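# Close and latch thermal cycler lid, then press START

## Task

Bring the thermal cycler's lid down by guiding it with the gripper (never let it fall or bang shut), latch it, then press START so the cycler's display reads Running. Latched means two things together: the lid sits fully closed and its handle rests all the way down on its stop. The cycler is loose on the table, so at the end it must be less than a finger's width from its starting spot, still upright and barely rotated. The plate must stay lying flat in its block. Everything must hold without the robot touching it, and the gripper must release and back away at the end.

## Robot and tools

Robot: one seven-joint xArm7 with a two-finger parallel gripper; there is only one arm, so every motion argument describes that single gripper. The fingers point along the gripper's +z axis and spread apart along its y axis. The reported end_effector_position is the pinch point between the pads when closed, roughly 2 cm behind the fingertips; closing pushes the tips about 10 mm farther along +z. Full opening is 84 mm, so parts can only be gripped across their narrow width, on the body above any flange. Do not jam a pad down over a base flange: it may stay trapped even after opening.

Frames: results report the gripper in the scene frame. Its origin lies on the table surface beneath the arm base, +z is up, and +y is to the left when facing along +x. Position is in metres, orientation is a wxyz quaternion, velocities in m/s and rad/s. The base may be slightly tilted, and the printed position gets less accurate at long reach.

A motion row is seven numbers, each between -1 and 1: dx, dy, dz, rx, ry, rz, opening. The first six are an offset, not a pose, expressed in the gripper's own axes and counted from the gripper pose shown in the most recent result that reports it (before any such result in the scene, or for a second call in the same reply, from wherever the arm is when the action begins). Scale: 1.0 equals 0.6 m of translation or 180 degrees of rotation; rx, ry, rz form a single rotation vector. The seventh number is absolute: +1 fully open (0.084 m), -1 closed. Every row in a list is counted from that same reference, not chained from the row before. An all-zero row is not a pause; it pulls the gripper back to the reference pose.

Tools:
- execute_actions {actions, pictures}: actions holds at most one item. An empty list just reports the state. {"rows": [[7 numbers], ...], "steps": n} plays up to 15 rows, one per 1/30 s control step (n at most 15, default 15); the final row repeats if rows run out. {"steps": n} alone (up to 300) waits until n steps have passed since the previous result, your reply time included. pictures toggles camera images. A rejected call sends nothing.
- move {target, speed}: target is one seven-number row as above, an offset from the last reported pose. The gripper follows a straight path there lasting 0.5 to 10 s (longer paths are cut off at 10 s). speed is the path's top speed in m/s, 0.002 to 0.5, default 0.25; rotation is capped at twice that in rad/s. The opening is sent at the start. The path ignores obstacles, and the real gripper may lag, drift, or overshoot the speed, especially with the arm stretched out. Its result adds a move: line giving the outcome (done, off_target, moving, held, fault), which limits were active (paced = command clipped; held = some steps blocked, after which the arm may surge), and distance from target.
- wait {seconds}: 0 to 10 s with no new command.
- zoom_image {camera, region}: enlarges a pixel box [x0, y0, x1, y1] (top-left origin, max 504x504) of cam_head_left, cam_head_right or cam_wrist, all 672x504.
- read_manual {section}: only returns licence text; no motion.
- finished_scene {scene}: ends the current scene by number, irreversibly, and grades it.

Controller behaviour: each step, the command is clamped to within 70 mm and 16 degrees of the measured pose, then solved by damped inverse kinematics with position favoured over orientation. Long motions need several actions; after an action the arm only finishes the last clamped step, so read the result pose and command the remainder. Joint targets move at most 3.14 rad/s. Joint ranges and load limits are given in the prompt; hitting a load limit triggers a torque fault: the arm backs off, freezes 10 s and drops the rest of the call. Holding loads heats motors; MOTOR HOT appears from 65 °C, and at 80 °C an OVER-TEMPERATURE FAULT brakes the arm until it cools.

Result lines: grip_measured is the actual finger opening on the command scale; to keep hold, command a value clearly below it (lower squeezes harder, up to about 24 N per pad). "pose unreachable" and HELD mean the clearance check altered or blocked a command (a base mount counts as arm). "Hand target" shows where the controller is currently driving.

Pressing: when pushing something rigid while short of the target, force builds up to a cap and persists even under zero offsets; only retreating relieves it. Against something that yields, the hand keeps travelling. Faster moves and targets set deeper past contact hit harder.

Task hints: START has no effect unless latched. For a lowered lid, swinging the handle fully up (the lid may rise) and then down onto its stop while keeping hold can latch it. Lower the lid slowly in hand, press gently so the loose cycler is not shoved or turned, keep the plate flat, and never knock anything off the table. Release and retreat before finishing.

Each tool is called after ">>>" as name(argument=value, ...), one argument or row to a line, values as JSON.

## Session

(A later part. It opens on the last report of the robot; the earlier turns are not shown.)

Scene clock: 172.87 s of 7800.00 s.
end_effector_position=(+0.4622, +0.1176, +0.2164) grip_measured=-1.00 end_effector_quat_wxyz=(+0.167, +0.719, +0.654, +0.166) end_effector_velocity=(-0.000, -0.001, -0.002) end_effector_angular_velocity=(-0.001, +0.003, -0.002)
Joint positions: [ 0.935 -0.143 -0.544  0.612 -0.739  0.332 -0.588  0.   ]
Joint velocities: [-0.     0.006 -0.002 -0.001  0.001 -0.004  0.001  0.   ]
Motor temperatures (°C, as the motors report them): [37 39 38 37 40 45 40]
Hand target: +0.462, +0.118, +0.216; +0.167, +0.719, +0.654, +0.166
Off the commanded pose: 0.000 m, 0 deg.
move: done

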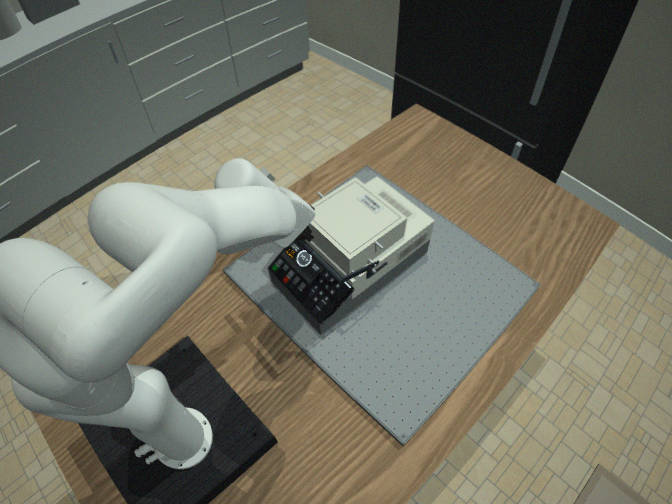

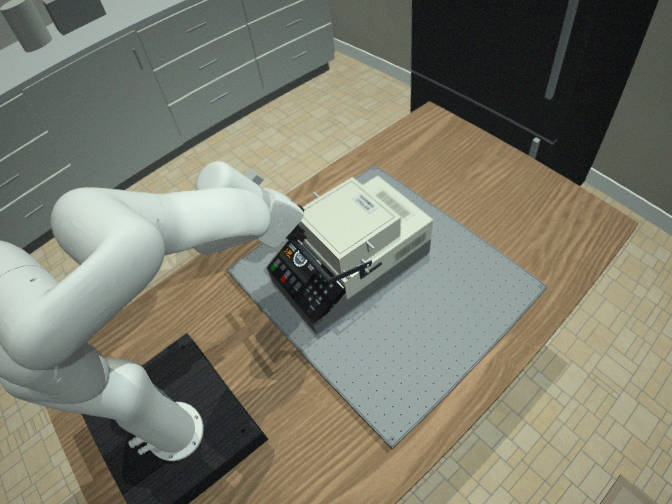

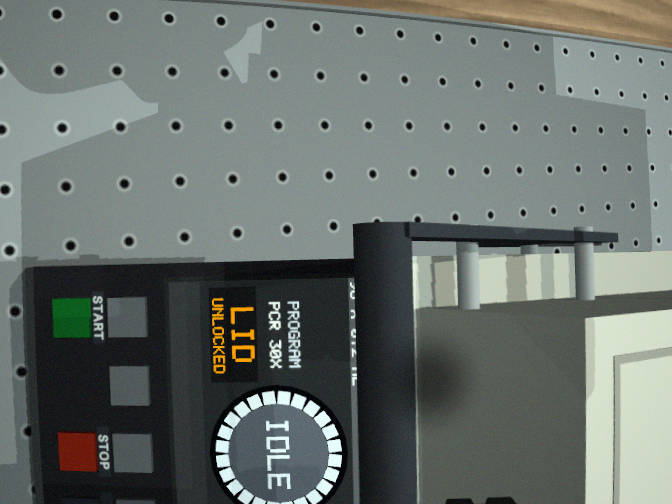

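>>> move(
  target=[0,-0.032,-0.008,0,0,0,-1],
  speed=0.03,
)

>>> move(
  target=[0,-0.005,0.04,0,0,0,-1],
  speed=0.012,
)

Scene clock: 175.20 s of 7800.00 s.
end_effector_position=(+0.4453, +0.1196, +0.2146) grip_measured=-1.00 end_effector_quat_wxyz=(+0.168, +0.719, +0.653, +0.169) end_effector_velocity=(-0.003, -0.000, -0.003) end_effector_angular_velocity=(-0.003, +0.005, -0.000)
Joint positions: [ 0.918 -0.192 -0.518  0.562 -0.813  0.339 -0.513  0.   ]
Joint velocities: [-0.001 -0.003  0.003 -0.008 -0.006  0.004  0.008  0.   ]
Motor temperatures (°C, as the motors report them): [37 39 38 37 40 45 40]
Hand target: +0.443, +0.119, +0.212; +0.167, +0.719, +0.654, +0.166
Off the commanded pose: 0.004 m, 0 deg.
move: off_target

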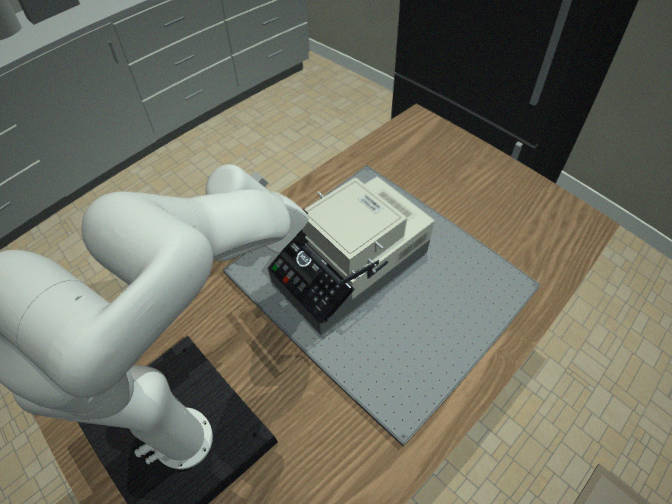

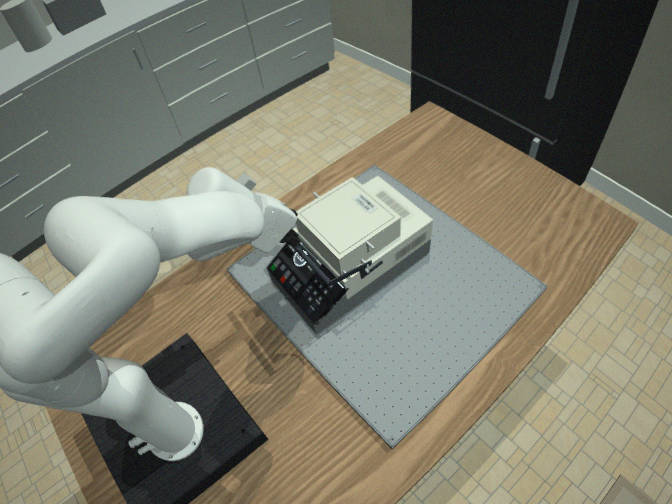

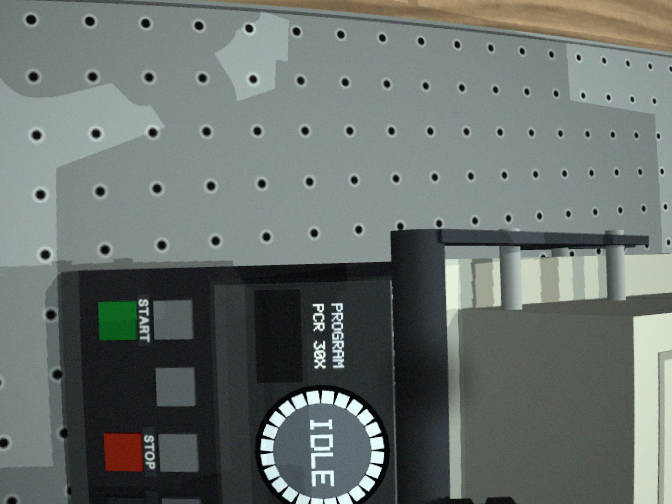

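Scene clock: 177.43 s of 7800.00 s.
end_effector_position=(+0.4613, +0.1200, +0.1995) grip_measured=-1.00 end_effector_quat_wxyz=(+0.172, +0.719, +0.650, +0.176) end_effector_velocity=(+0.000, +0.000, -0.001) end_effector_angular_velocity=(+0.000, -0.001, +0.001)
Joint positions: [ 0.905 -0.093 -0.535  0.595 -0.847  0.249 -0.474  0.   ]
Joint velocities: [ 0.002  0.006 -0.002  0.001 -0.004 -0.006  0.004  0.   ]
Motor temperatures (°C, as the motors report them): [37 39 38 37 40 45 40]
Hand target: +0.454, +0.119, +0.192; +0.168, +0.719, +0.653, +0.169
Off the commanded pose: 0.011 m, 1 deg.
move: off_target

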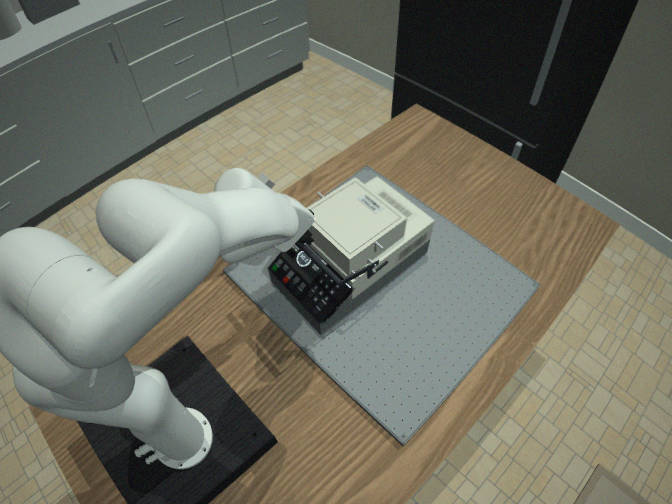

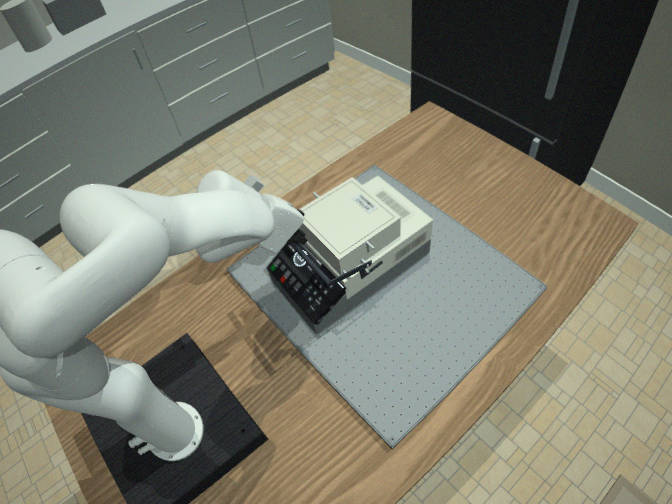

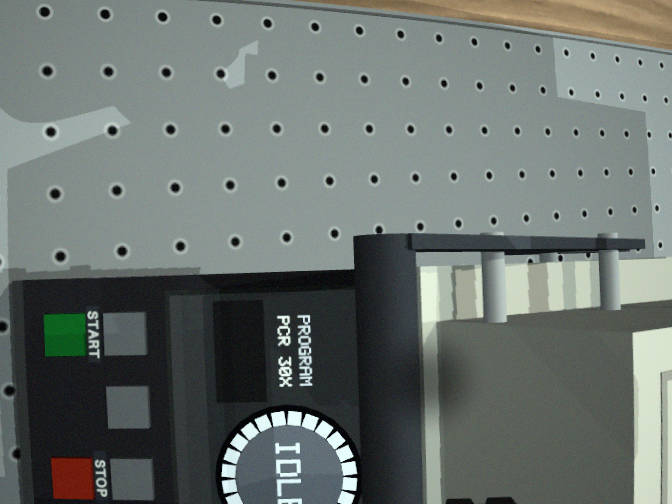

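>>> move(
  target=[0,0,-0.05,0,0,0,-1],
  speed=0.05,
)

>>> move(
  target=[0,-0.15,-0.02,0,0,0,-1],
  speed=0.1,
)

>>> move(
  target=[0,-0.1,0.06,0,0,0,-1],
  speed=0.1,
)

>>> move(
  target=[0,-0.04,0.13,0,0,0,-1],
  speed=0.05,
)

Scene clock: 181.10 s of 7800.00 s.
end_effector_position=(+0.4467, +0.1206, +0.2254) grip_measured=-1.00 end_effector_quat_wxyz=(+0.172, +0.719, +0.651, +0.175) end_effector_velocity=(+0.001, +0.000, +0.003) end_effector_angular_velocity=(+0.004, -0.005, -0.001)
Joint positions: [ 0.919 -0.22  -0.511  0.567 -0.821  0.36  -0.506  0.   ]
Joint velocities: [-0.001 -0.005  0.     0.002  0.002  0.    -0.001  0.   ]
Motor temperatures (°C, as the motors report them): [37 39 38 37 40 45 40]
Hand target: +0.447, +0.121, +0.226; +0.172, +0.719, +0.650, +0.176
Off the commanded pose: 0.001 m, 0 deg.
move: done

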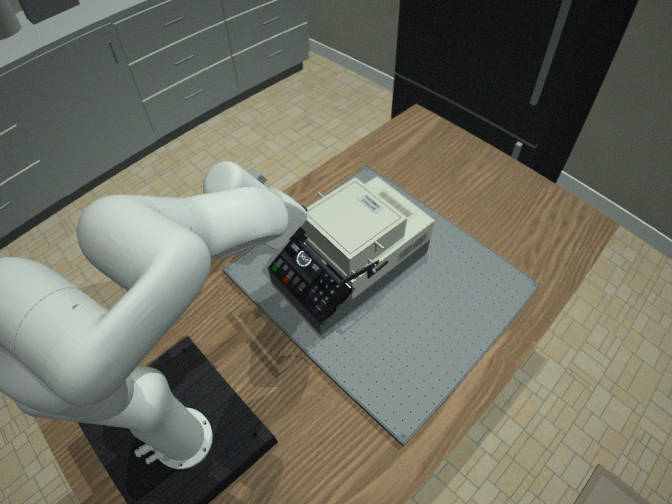

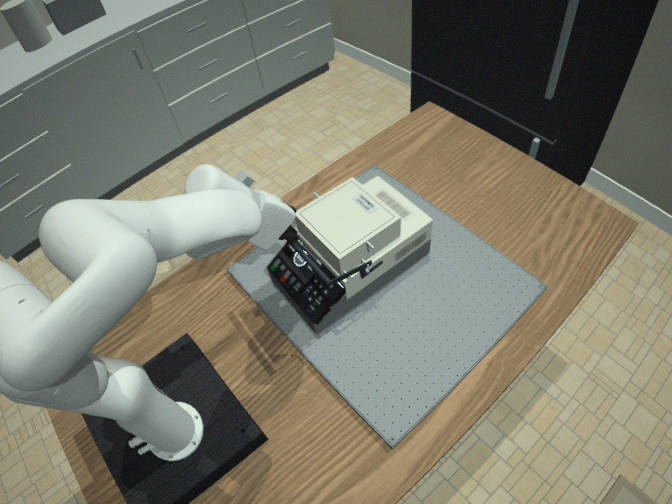

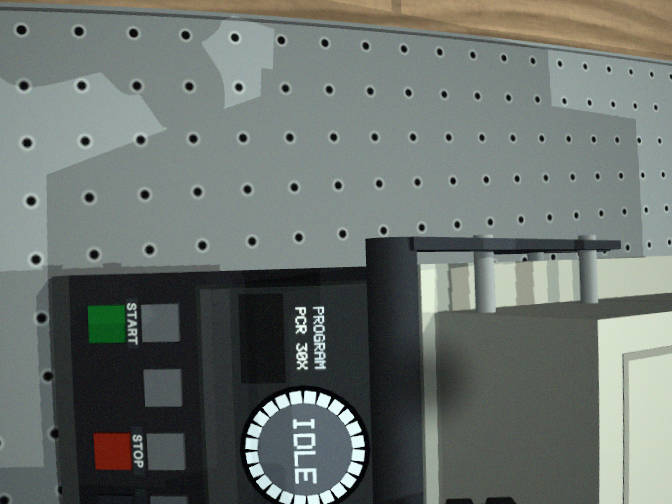

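Scene clock: 182.40 s of 7800.00 s.
end_effector_position=(+0.3626, +0.1294, +0.1934) grip_measured=-1.00 end_effector_quat_wxyz=(+0.172, +0.719, +0.651, +0.175) end_effector_velocity=(-0.003, -0.000, -0.002) end_effector_angular_velocity=(-0.003, +0.001, +0.000)
Joint positions: [ 0.859 -0.391 -0.39   0.33  -1.064  0.381 -0.211  0.   ]
Joint velocities: [-0.002 -0.006  0.004 -0.008 -0.006  0.004  0.007  0.   ]
Motor temperatures (°C, as the motors report them): [37 39 38 37 40 45 40]
Hand target: +0.362, +0.129, +0.193; +0.172, +0.719, +0.651, +0.175
Off the commanded pose: 0.000 m, 0 deg.
move: done

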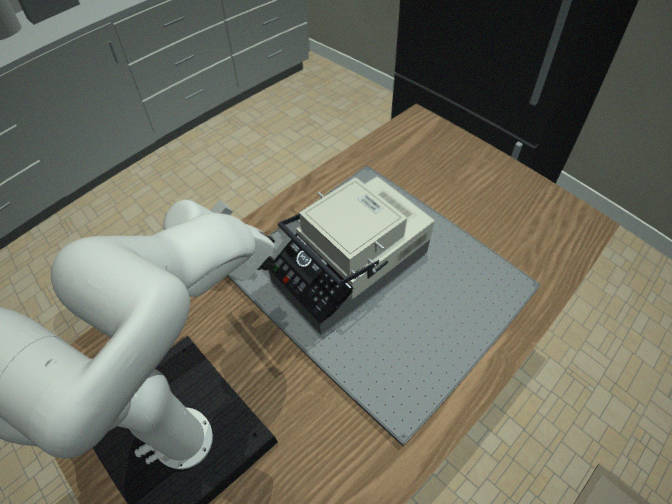

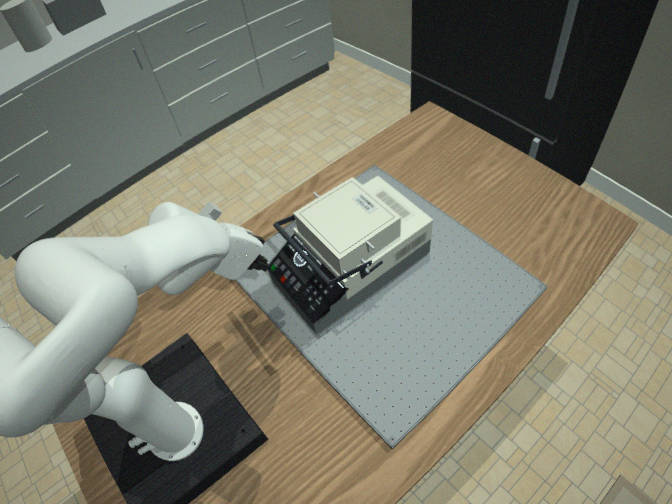

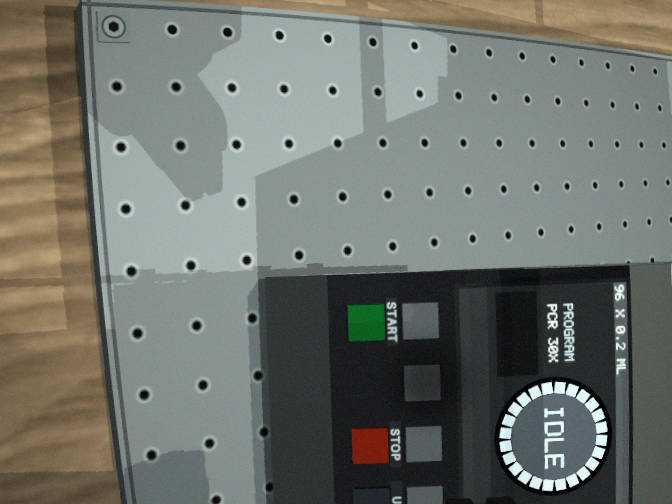

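Scene clock: 183.53 s of 7800.00 s.
end_effector_position=(+0.3272, +0.1344, +0.1334) grip_measured=-1.00 end_effector_quat_wxyz=(+0.171, +0.719, +0.651, +0.174) end_effector_velocity=(-0.000, -0.000, -0.002) end_effector_angular_velocity=(+0.003, -0.015, -0.003)
Joint positions: [ 0.778 -0.226 -0.318  0.294 -1.515  0.252  0.283  0.   ]
Joint velocities: [-0.005  0.01   0.005  0.005 -0.076 -0.003  0.08   0.   ]
Motor temperatures (°C, as the motors report them): [37 39 38 37 40 45 40]
Hand target: +0.327, +0.134, +0.133; +0.171, +0.719, +0.651, +0.175
Off the commanded pose: 0.000 m, 0 deg.
move: done

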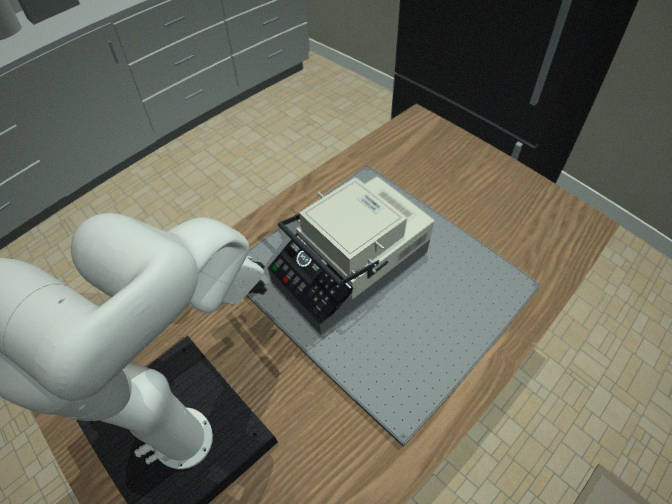

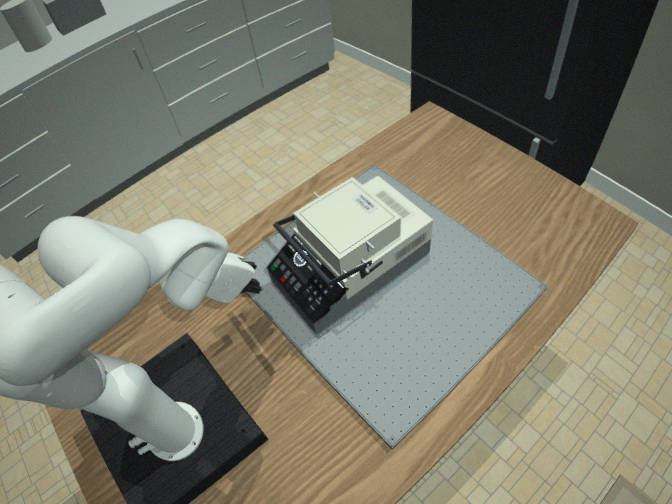

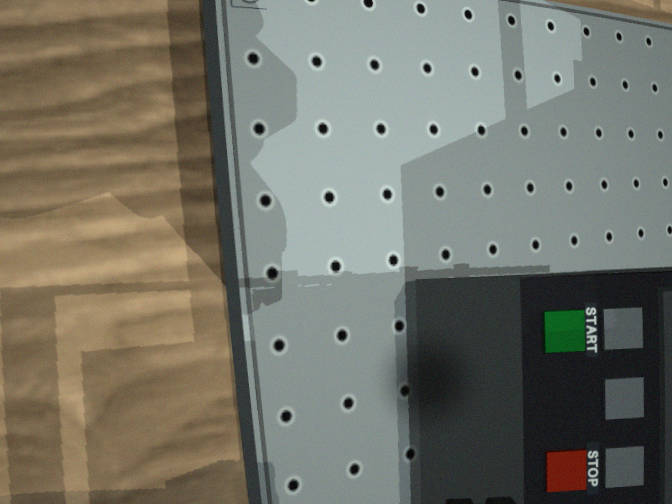

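Scene clock: 185.50 s of 7800.00 s.
end_effector_position=(+0.3428, +0.1352, +0.0532) grip_measured=-1.00 end_effector_quat_wxyz=(+0.171, +0.719, +0.651, +0.173) end_effector_velocity=(+0.001, -0.000, -0.002) end_effector_angular_velocity=(+0.005, -0.006, +0.002)
Joint positions: [ 0.77   0.198 -0.265  0.53  -2.248  0.212  1.125  0.   ]
Joint velocities: [-0.01   0.008  0.014  0.005 -0.042  0.005  0.045  0.   ]
Motor temperatures (°C, as the motors report them): [37 39 38 37 40 45 40]
Hand target: +0.343, +0.135, +0.053; +0.171, +0.719, +0.651, +0.174
Off the commanded pose: 0.000 m, 0 deg.
move: done

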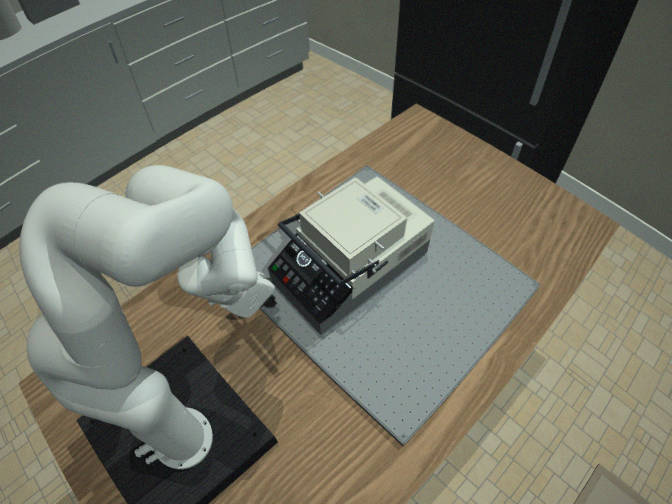

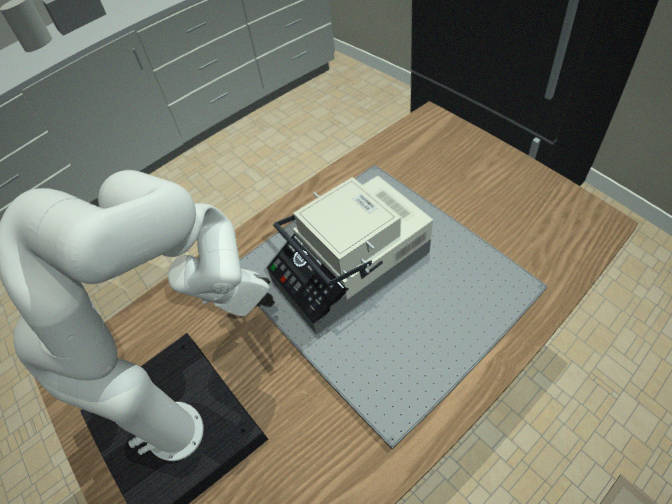

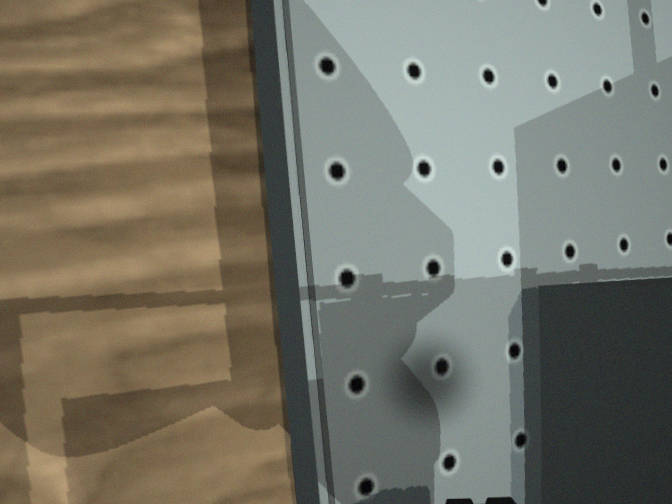

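>>> move(
  target=[0,0.047,0.023,0,0,0,-1],
  speed=0.015,
)

Scene clock: 188.90 s of 7800.00 s.
end_effector_position=(+0.3727, +0.1324, +0.0539) grip_measured=-1.00 end_effector_quat_wxyz=(+0.170, +0.719, +0.651, +0.173) end_effector_velocity=(+0.002, -0.000, +0.000) end_effector_angular_velocity=(+0.001, +0.001, -0.001)
Joint positions: [ 0.741  0.256 -0.287  0.622 -2.253  0.16   1.093  0.   ]
Joint velocities: [-0.002  0.003 -0.002  0.005  0.001 -0.004 -0.003  0.   ]
Motor temperatures (°C, as the motors report them): [37 39 38 36 40 45 40]
Hand target: +0.374, +0.132, +0.054; +0.171, +0.719, +0.651, +0.174
Off the commanded pose: 0.001 m, 0 deg.
move: done

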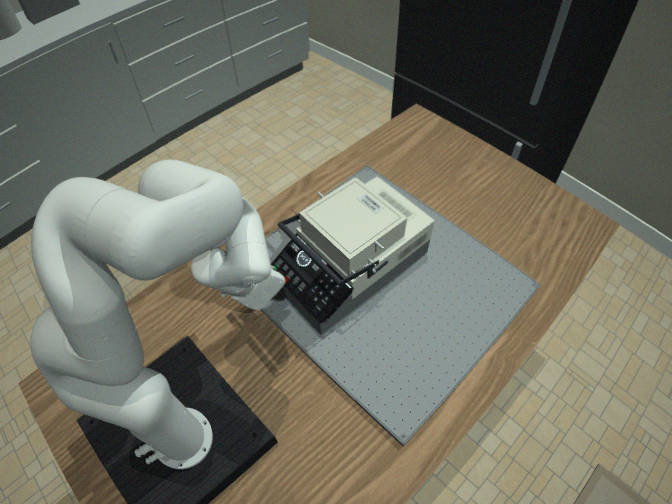

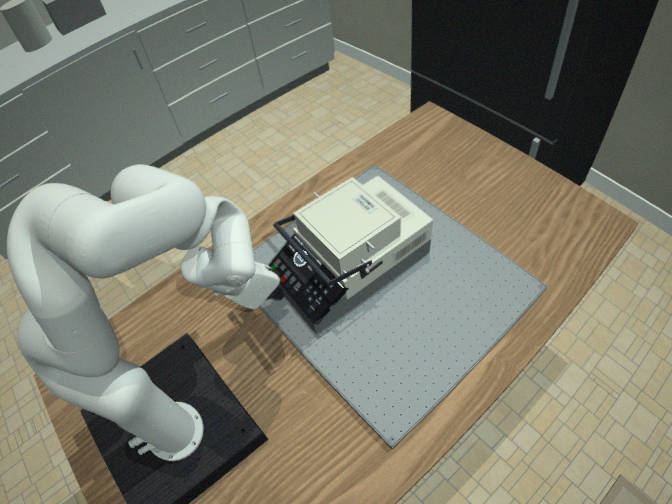

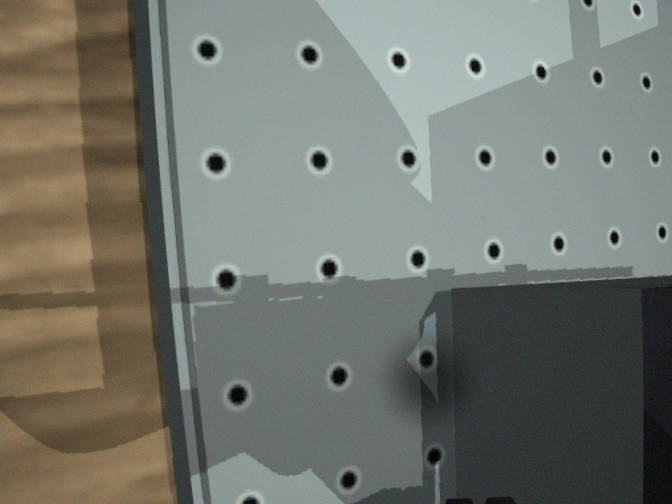

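>>> move(
  target=[0,0.015,0.0075,0,0,0,-1],
  speed=0.01,
)

>>> move(
  target=[0,-0.02,-0.16,0,0,0,-1],
  speed=0.1,
)

>>> move(
  target=[0.065,0.08,0,0,0,0,-1],
  speed=0.08,
)

Scene clock: 191.07 s of 7800.00 s.
end_effector_position=(+0.3758, +0.1319, +0.0517) grip_measured=-1.00 end_effector_quat_wxyz=(+0.164, +0.720, +0.654, +0.168) end_effector_velocity=(+0.000, -0.001, +0.000) end_effector_angular_velocity=(+0.003, +0.004, -0.003)
Joint positions: [ 0.733  0.274 -0.293  0.644 -2.252  0.134  1.081  0.   ]
Joint velocities: [ 0.001  0.    -0.006  0.003  0.001 -0.008 -0.     0.   ]
Motor temperatures (°C, as the motors report them): [37 39 38 37 40 45 40]
Hand target: +0.383, +0.131, +0.054; +0.170, +0.719, +0.651, +0.173
Off the commanded pose: 0.007 m, 1 deg.
move: off_target

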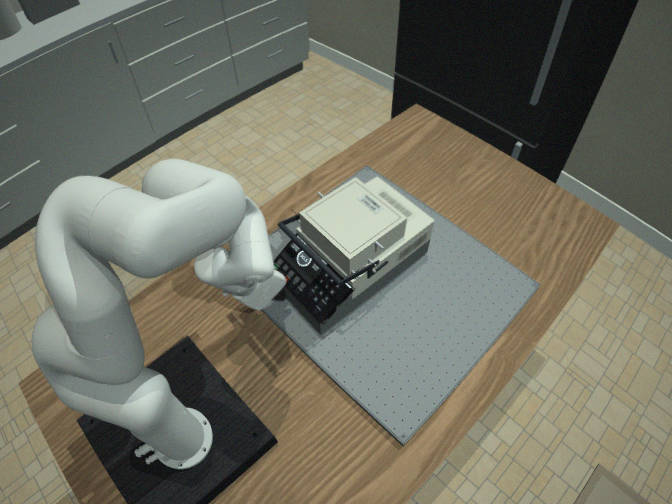

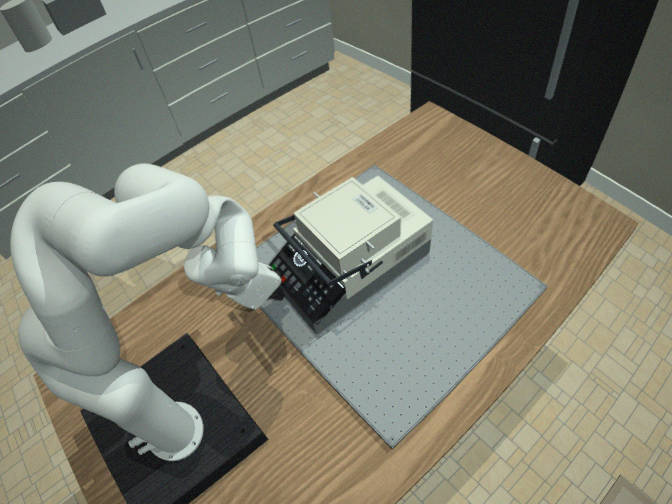

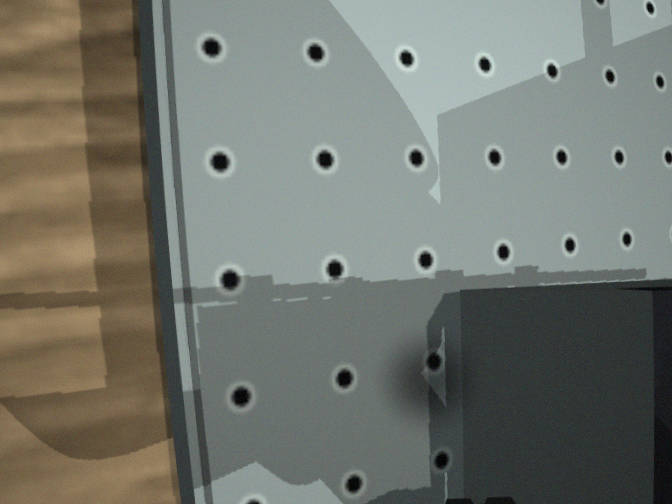

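Scene clock: 192.63 s of 7800.00 s.
end_effector_position=(+0.3217, +0.1345, +0.1318) grip_measured=-1.00 end_effector_quat_wxyz=(+0.164, +0.719, +0.653, +0.169) end_effector_velocity=(-0.000, -0.000, +0.001) end_effector_angular_velocity=(-0.005, +0.011, -0.003)
Joint positions: [ 0.805 -0.238 -0.346  0.279 -1.474  0.253  0.238  0.   ]
Joint velocities: [ 0.007 -0.008 -0.001 -0.004  0.06   0.011 -0.055  0.   ]
Motor temperatures (°C, as the motors report them): [37 39 38 37 40 45 40]
Hand target: +0.322, +0.135, +0.132; +0.164, +0.719, +0.654, +0.169
Off the commanded pose: 0.000 m, 0 deg.
move: done

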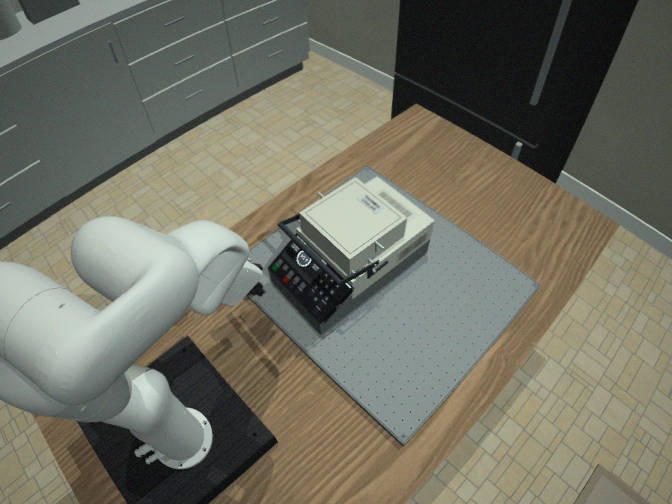

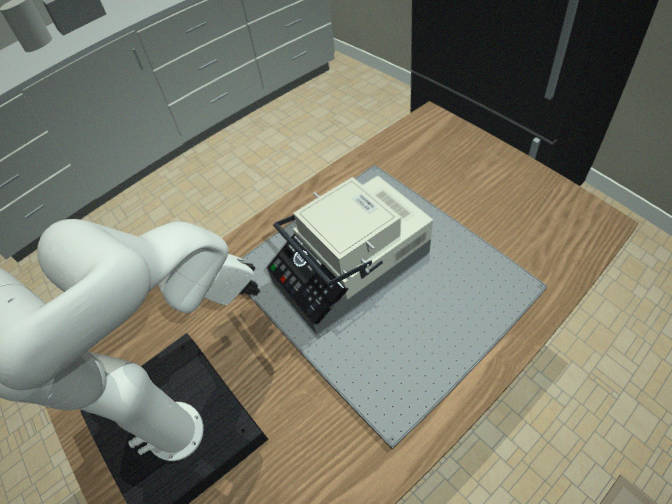

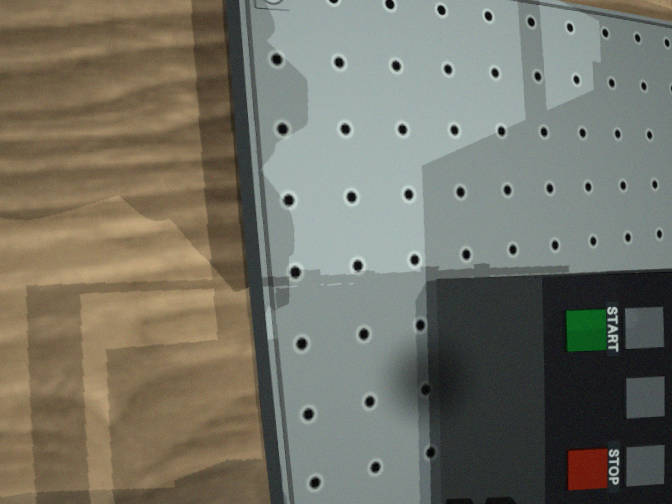

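Scene clock: 193.80 s of 7800.00 s.
end_effector_position=(+0.3674, +0.1688, +0.1547) grip_measured=-1.00 end_effector_quat_wxyz=(+0.164, +0.719, +0.654, +0.169) end_effector_velocity=(+0.002, +0.001, +0.001) end_effector_angular_velocity=(-0.000, -0.000, -0.001)
Joint positions: [ 0.877 -0.15  -0.33   0.427 -1.188  0.282  0.032  0.   ]
Joint velocities: [ 0.003  0.003 -0.     0.007  0.014  0.003 -0.011  0.   ]
Motor temperatures (°C, as the motors report them): [37 39 38 37 40 45 40]
Hand target: +0.368, +0.169, +0.155; +0.164, +0.719, +0.654, +0.169
Off the commanded pose: 0.000 m, 0 deg.
move: done

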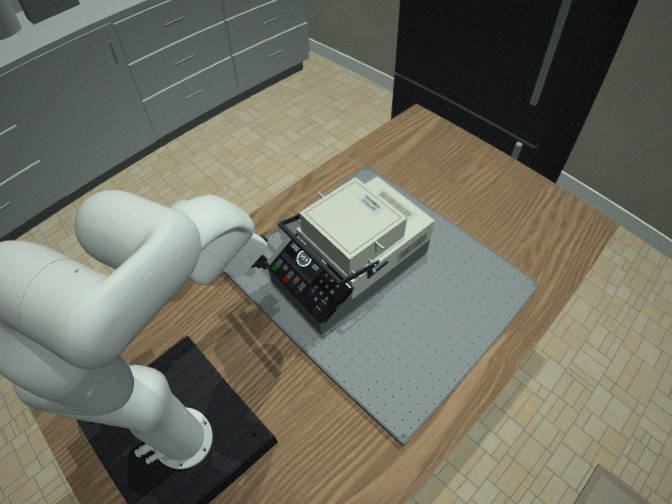

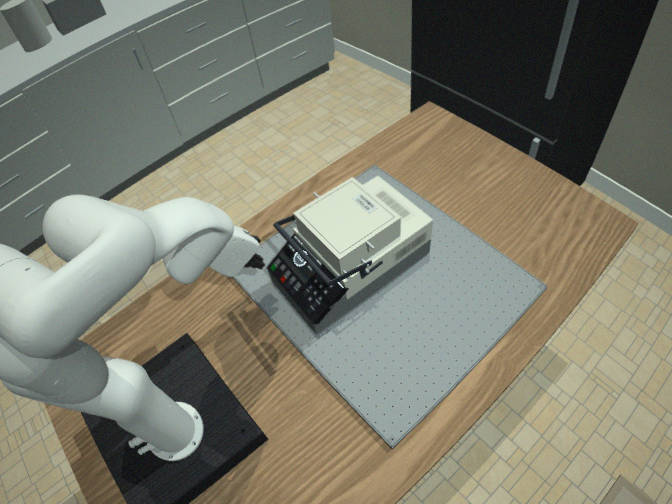

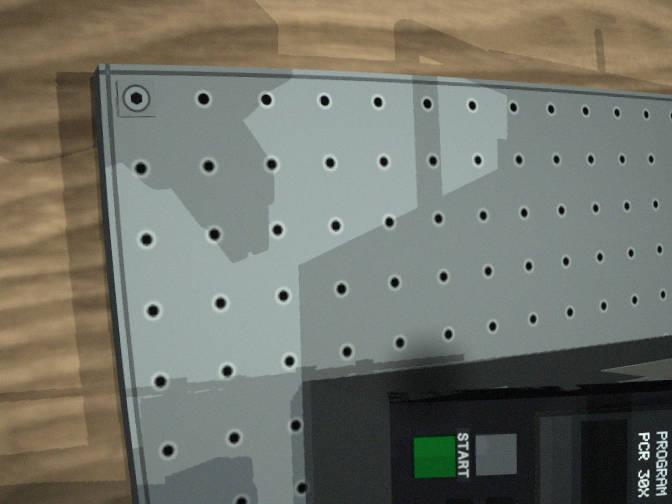

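>>> move(
  target=[0.008,-0.006,0.07,0,0,0,-1],
  speed=0.05,
)

>>> move(
  target=[0,0,0.04,0,0,0,-1],
  speed=0.015,
)

>>> move(
  target=[0,-0.07,-0.1,0,0,0,-1],
  speed=0.08,
)

>>> move(
  target=[-0.035,-0.045,0.13,0,0,0,-1],
  speed=0.06,
)

Scene clock: 196.60 s of 7800.00 s.
end_effector_position=(+0.3838, +0.1733, +0.1160) grip_measured=-1.00 end_effector_quat_wxyz=(+0.164, +0.719, +0.654, +0.169) end_effector_velocity=(+0.001, +0.001, -0.001) end_effector_angular_velocity=(+0.004, -0.006, -0.000)
Joint positions: [ 0.853  0.057 -0.342  0.535 -1.456  0.184  0.307  0.   ]
Joint velocities: [-0.     0.009 -0.001  0.008 -0.036 -0.005  0.039  0.   ]
Motor temperatures (°C, as the motors report them): [37 39 38 37 40 45 40]
Hand target: +0.384, +0.173, +0.116; +0.164, +0.719, +0.654, +0.169
Off the commanded pose: 0.000 m, 0 deg.
move: done

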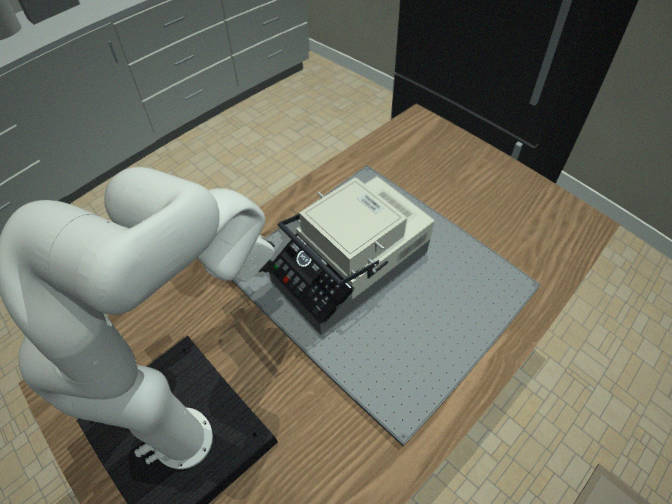

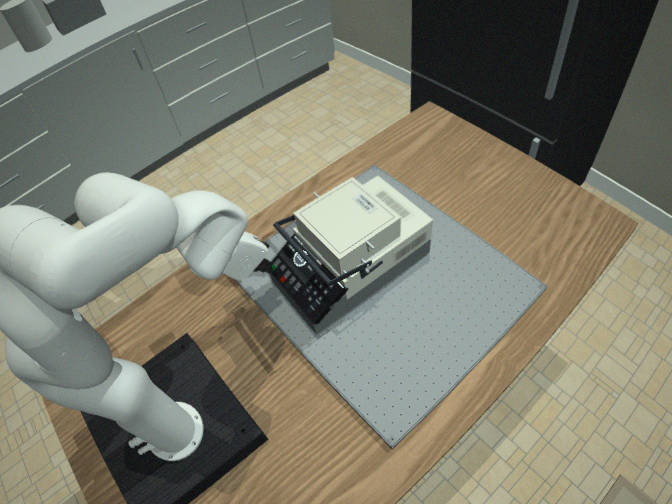

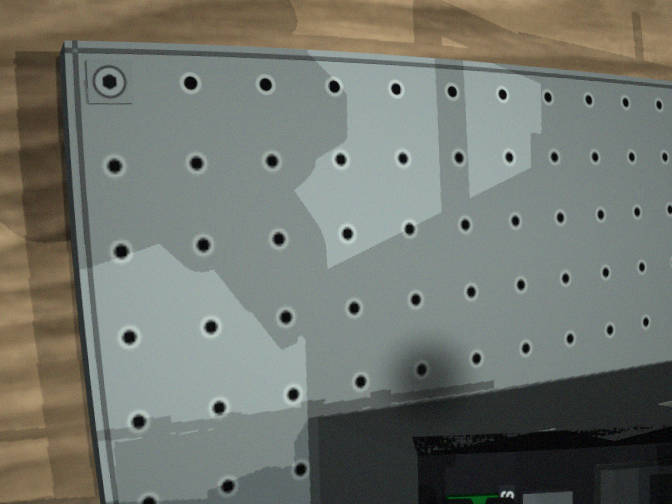

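Scene clock: 198.43 s of 7800.00 s.
end_effector_position=(+0.3938, +0.1740, +0.0969) grip_measured=-1.00 end_effector_quat_wxyz=(+0.162, +0.719, +0.653, +0.171) end_effector_velocity=(+0.002, -0.000, +0.000) end_effector_angular_velocity=(-0.001, -0.007, -0.002)
Joint positions: [ 0.844  0.16  -0.352  0.607 -1.622  0.139  0.477  0.   ]
Joint velocities: [-0.     0.003  0.001  0.006 -0.02   0.004  0.022  0.   ]
Motor temperatures (°C, as the motors report them): [37 39 38 37 40 45 40]
Hand target: +0.395, +0.173, +0.095; +0.164, +0.719, +0.654, +0.169
Off the commanded pose: 0.003 m, 0 deg.
move: done

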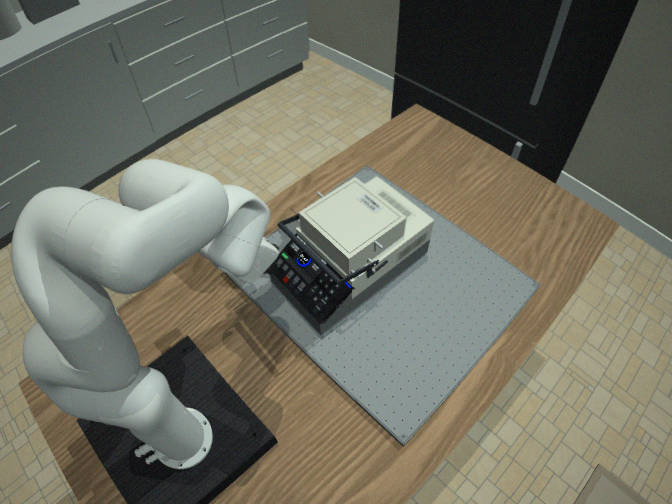

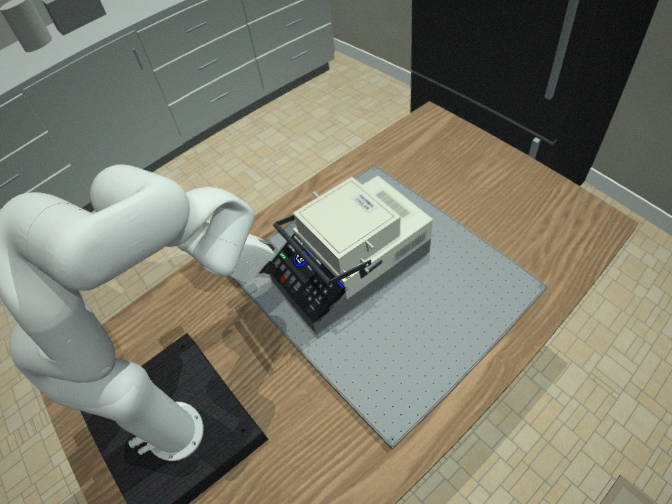

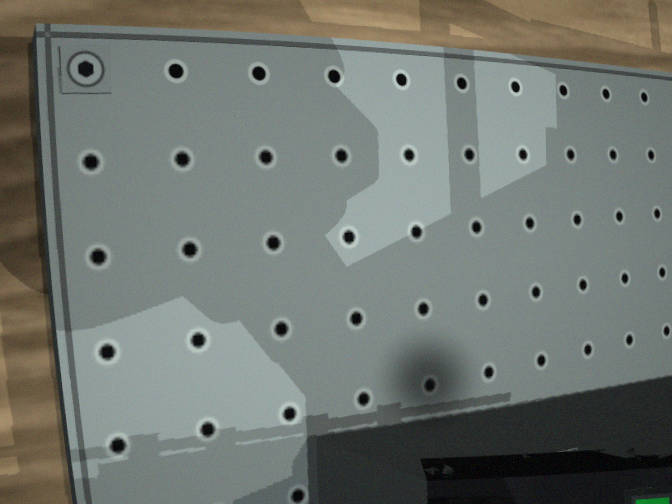

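Scene clock: 199.77 s of 7800.00 s.
end_effector_position=(+0.3294, +0.1785, +0.1310) grip_measured=-1.00 end_effector_quat_wxyz=(+0.162, +0.719, +0.653, +0.171) end_effector_velocity=(-0.002, +0.000, +0.001) end_effector_angular_velocity=(-0.001, +0.003, +0.000)
Joint positions: [ 0.909 -0.14  -0.297  0.37  -1.382  0.283  0.296  0.   ]
Joint velocities: [ 0.003 -0.007  0.001 -0.005  0.016  0.004 -0.014  0.   ]
Motor temperatures (°C, as the motors report them): [37 39 38 37 40 45 40]
Hand target: +0.329, +0.179, +0.131; +0.162, +0.719, +0.653, +0.171
Off the commanded pose: 0.000 m, 0 deg.
move: done

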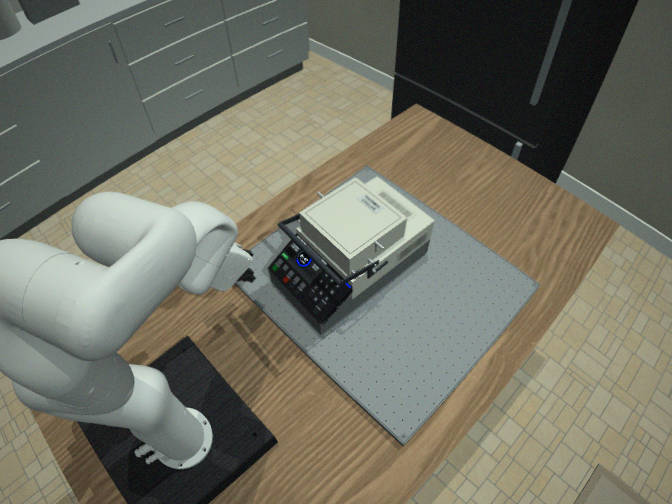

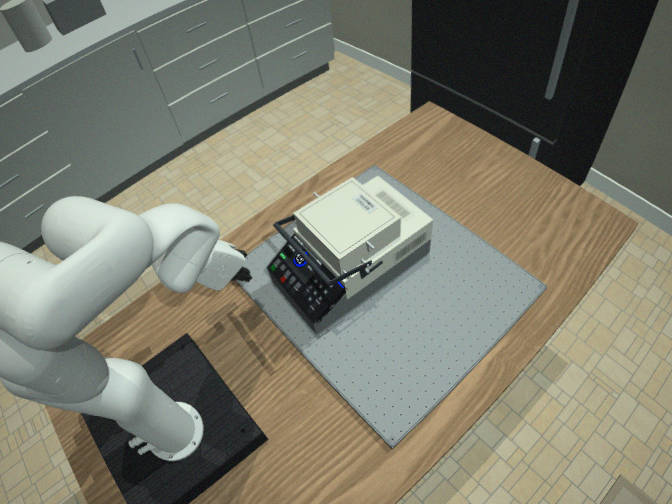

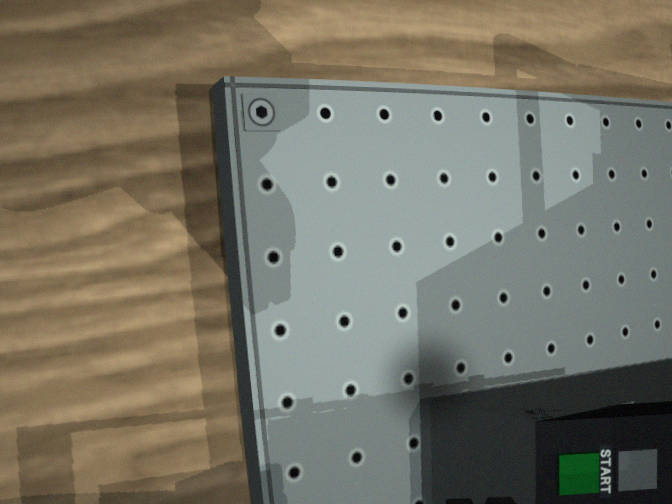

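Scene clock: 201.57 s of 7800.00 s.
end_effector_position=(+0.3392, +0.1593, +0.0486) grip_measured=-1.00 end_effector_quat_wxyz=(+0.162, +0.720, +0.653, +0.170) end_effector_velocity=(+0.000, +0.000, -0.002) end_effector_angular_velocity=(+0.009, -0.006, +0.002)
Joint positions: [ 0.836  0.233 -0.27   0.558 -2.157  0.203  1.095  0.   ]
Joint velocities: [-0.014  0.007  0.016  0.005 -0.052  0.003  0.055  0.   ]
Motor temperatures (°C, as the motors report them): [37 39 38 36 40 45 40]
Hand target: +0.339, +0.159, +0.048; +0.162, +0.719, +0.653, +0.171
Off the commanded pose: 0.000 m, 0 deg.
move: done

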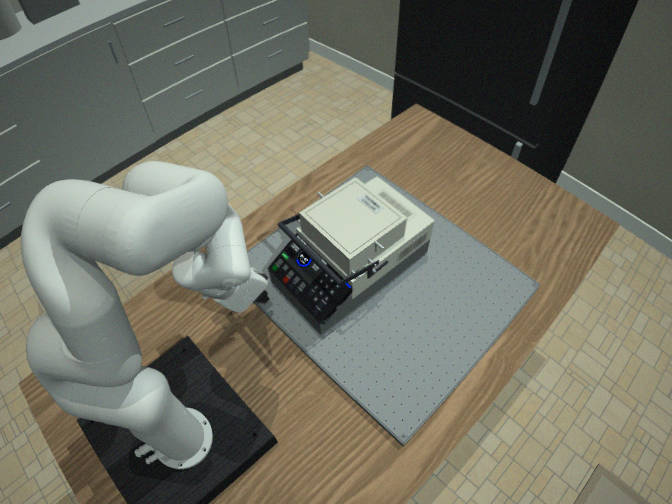

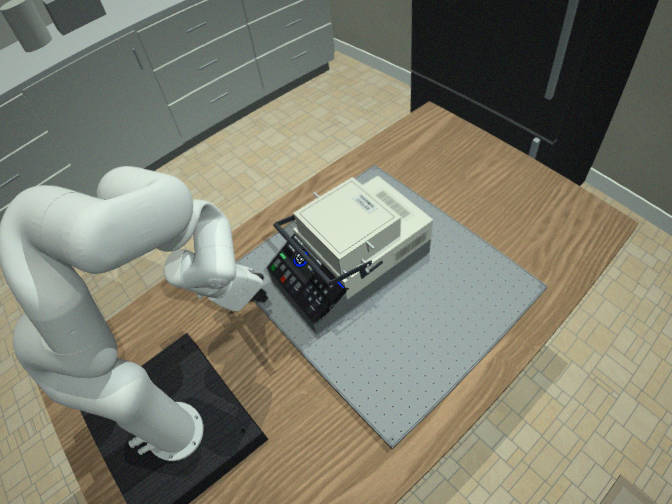

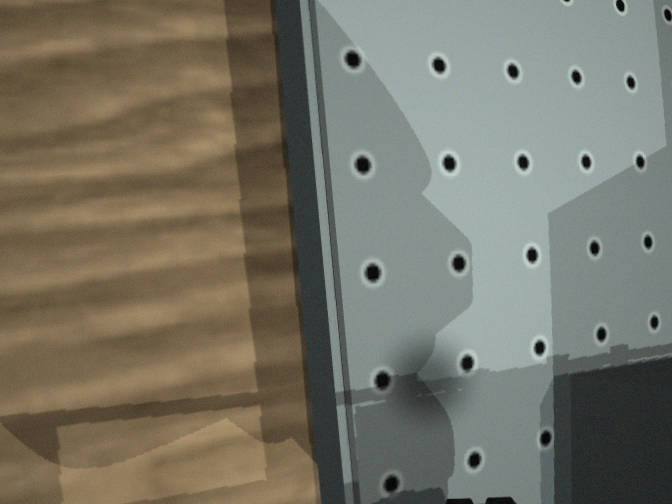

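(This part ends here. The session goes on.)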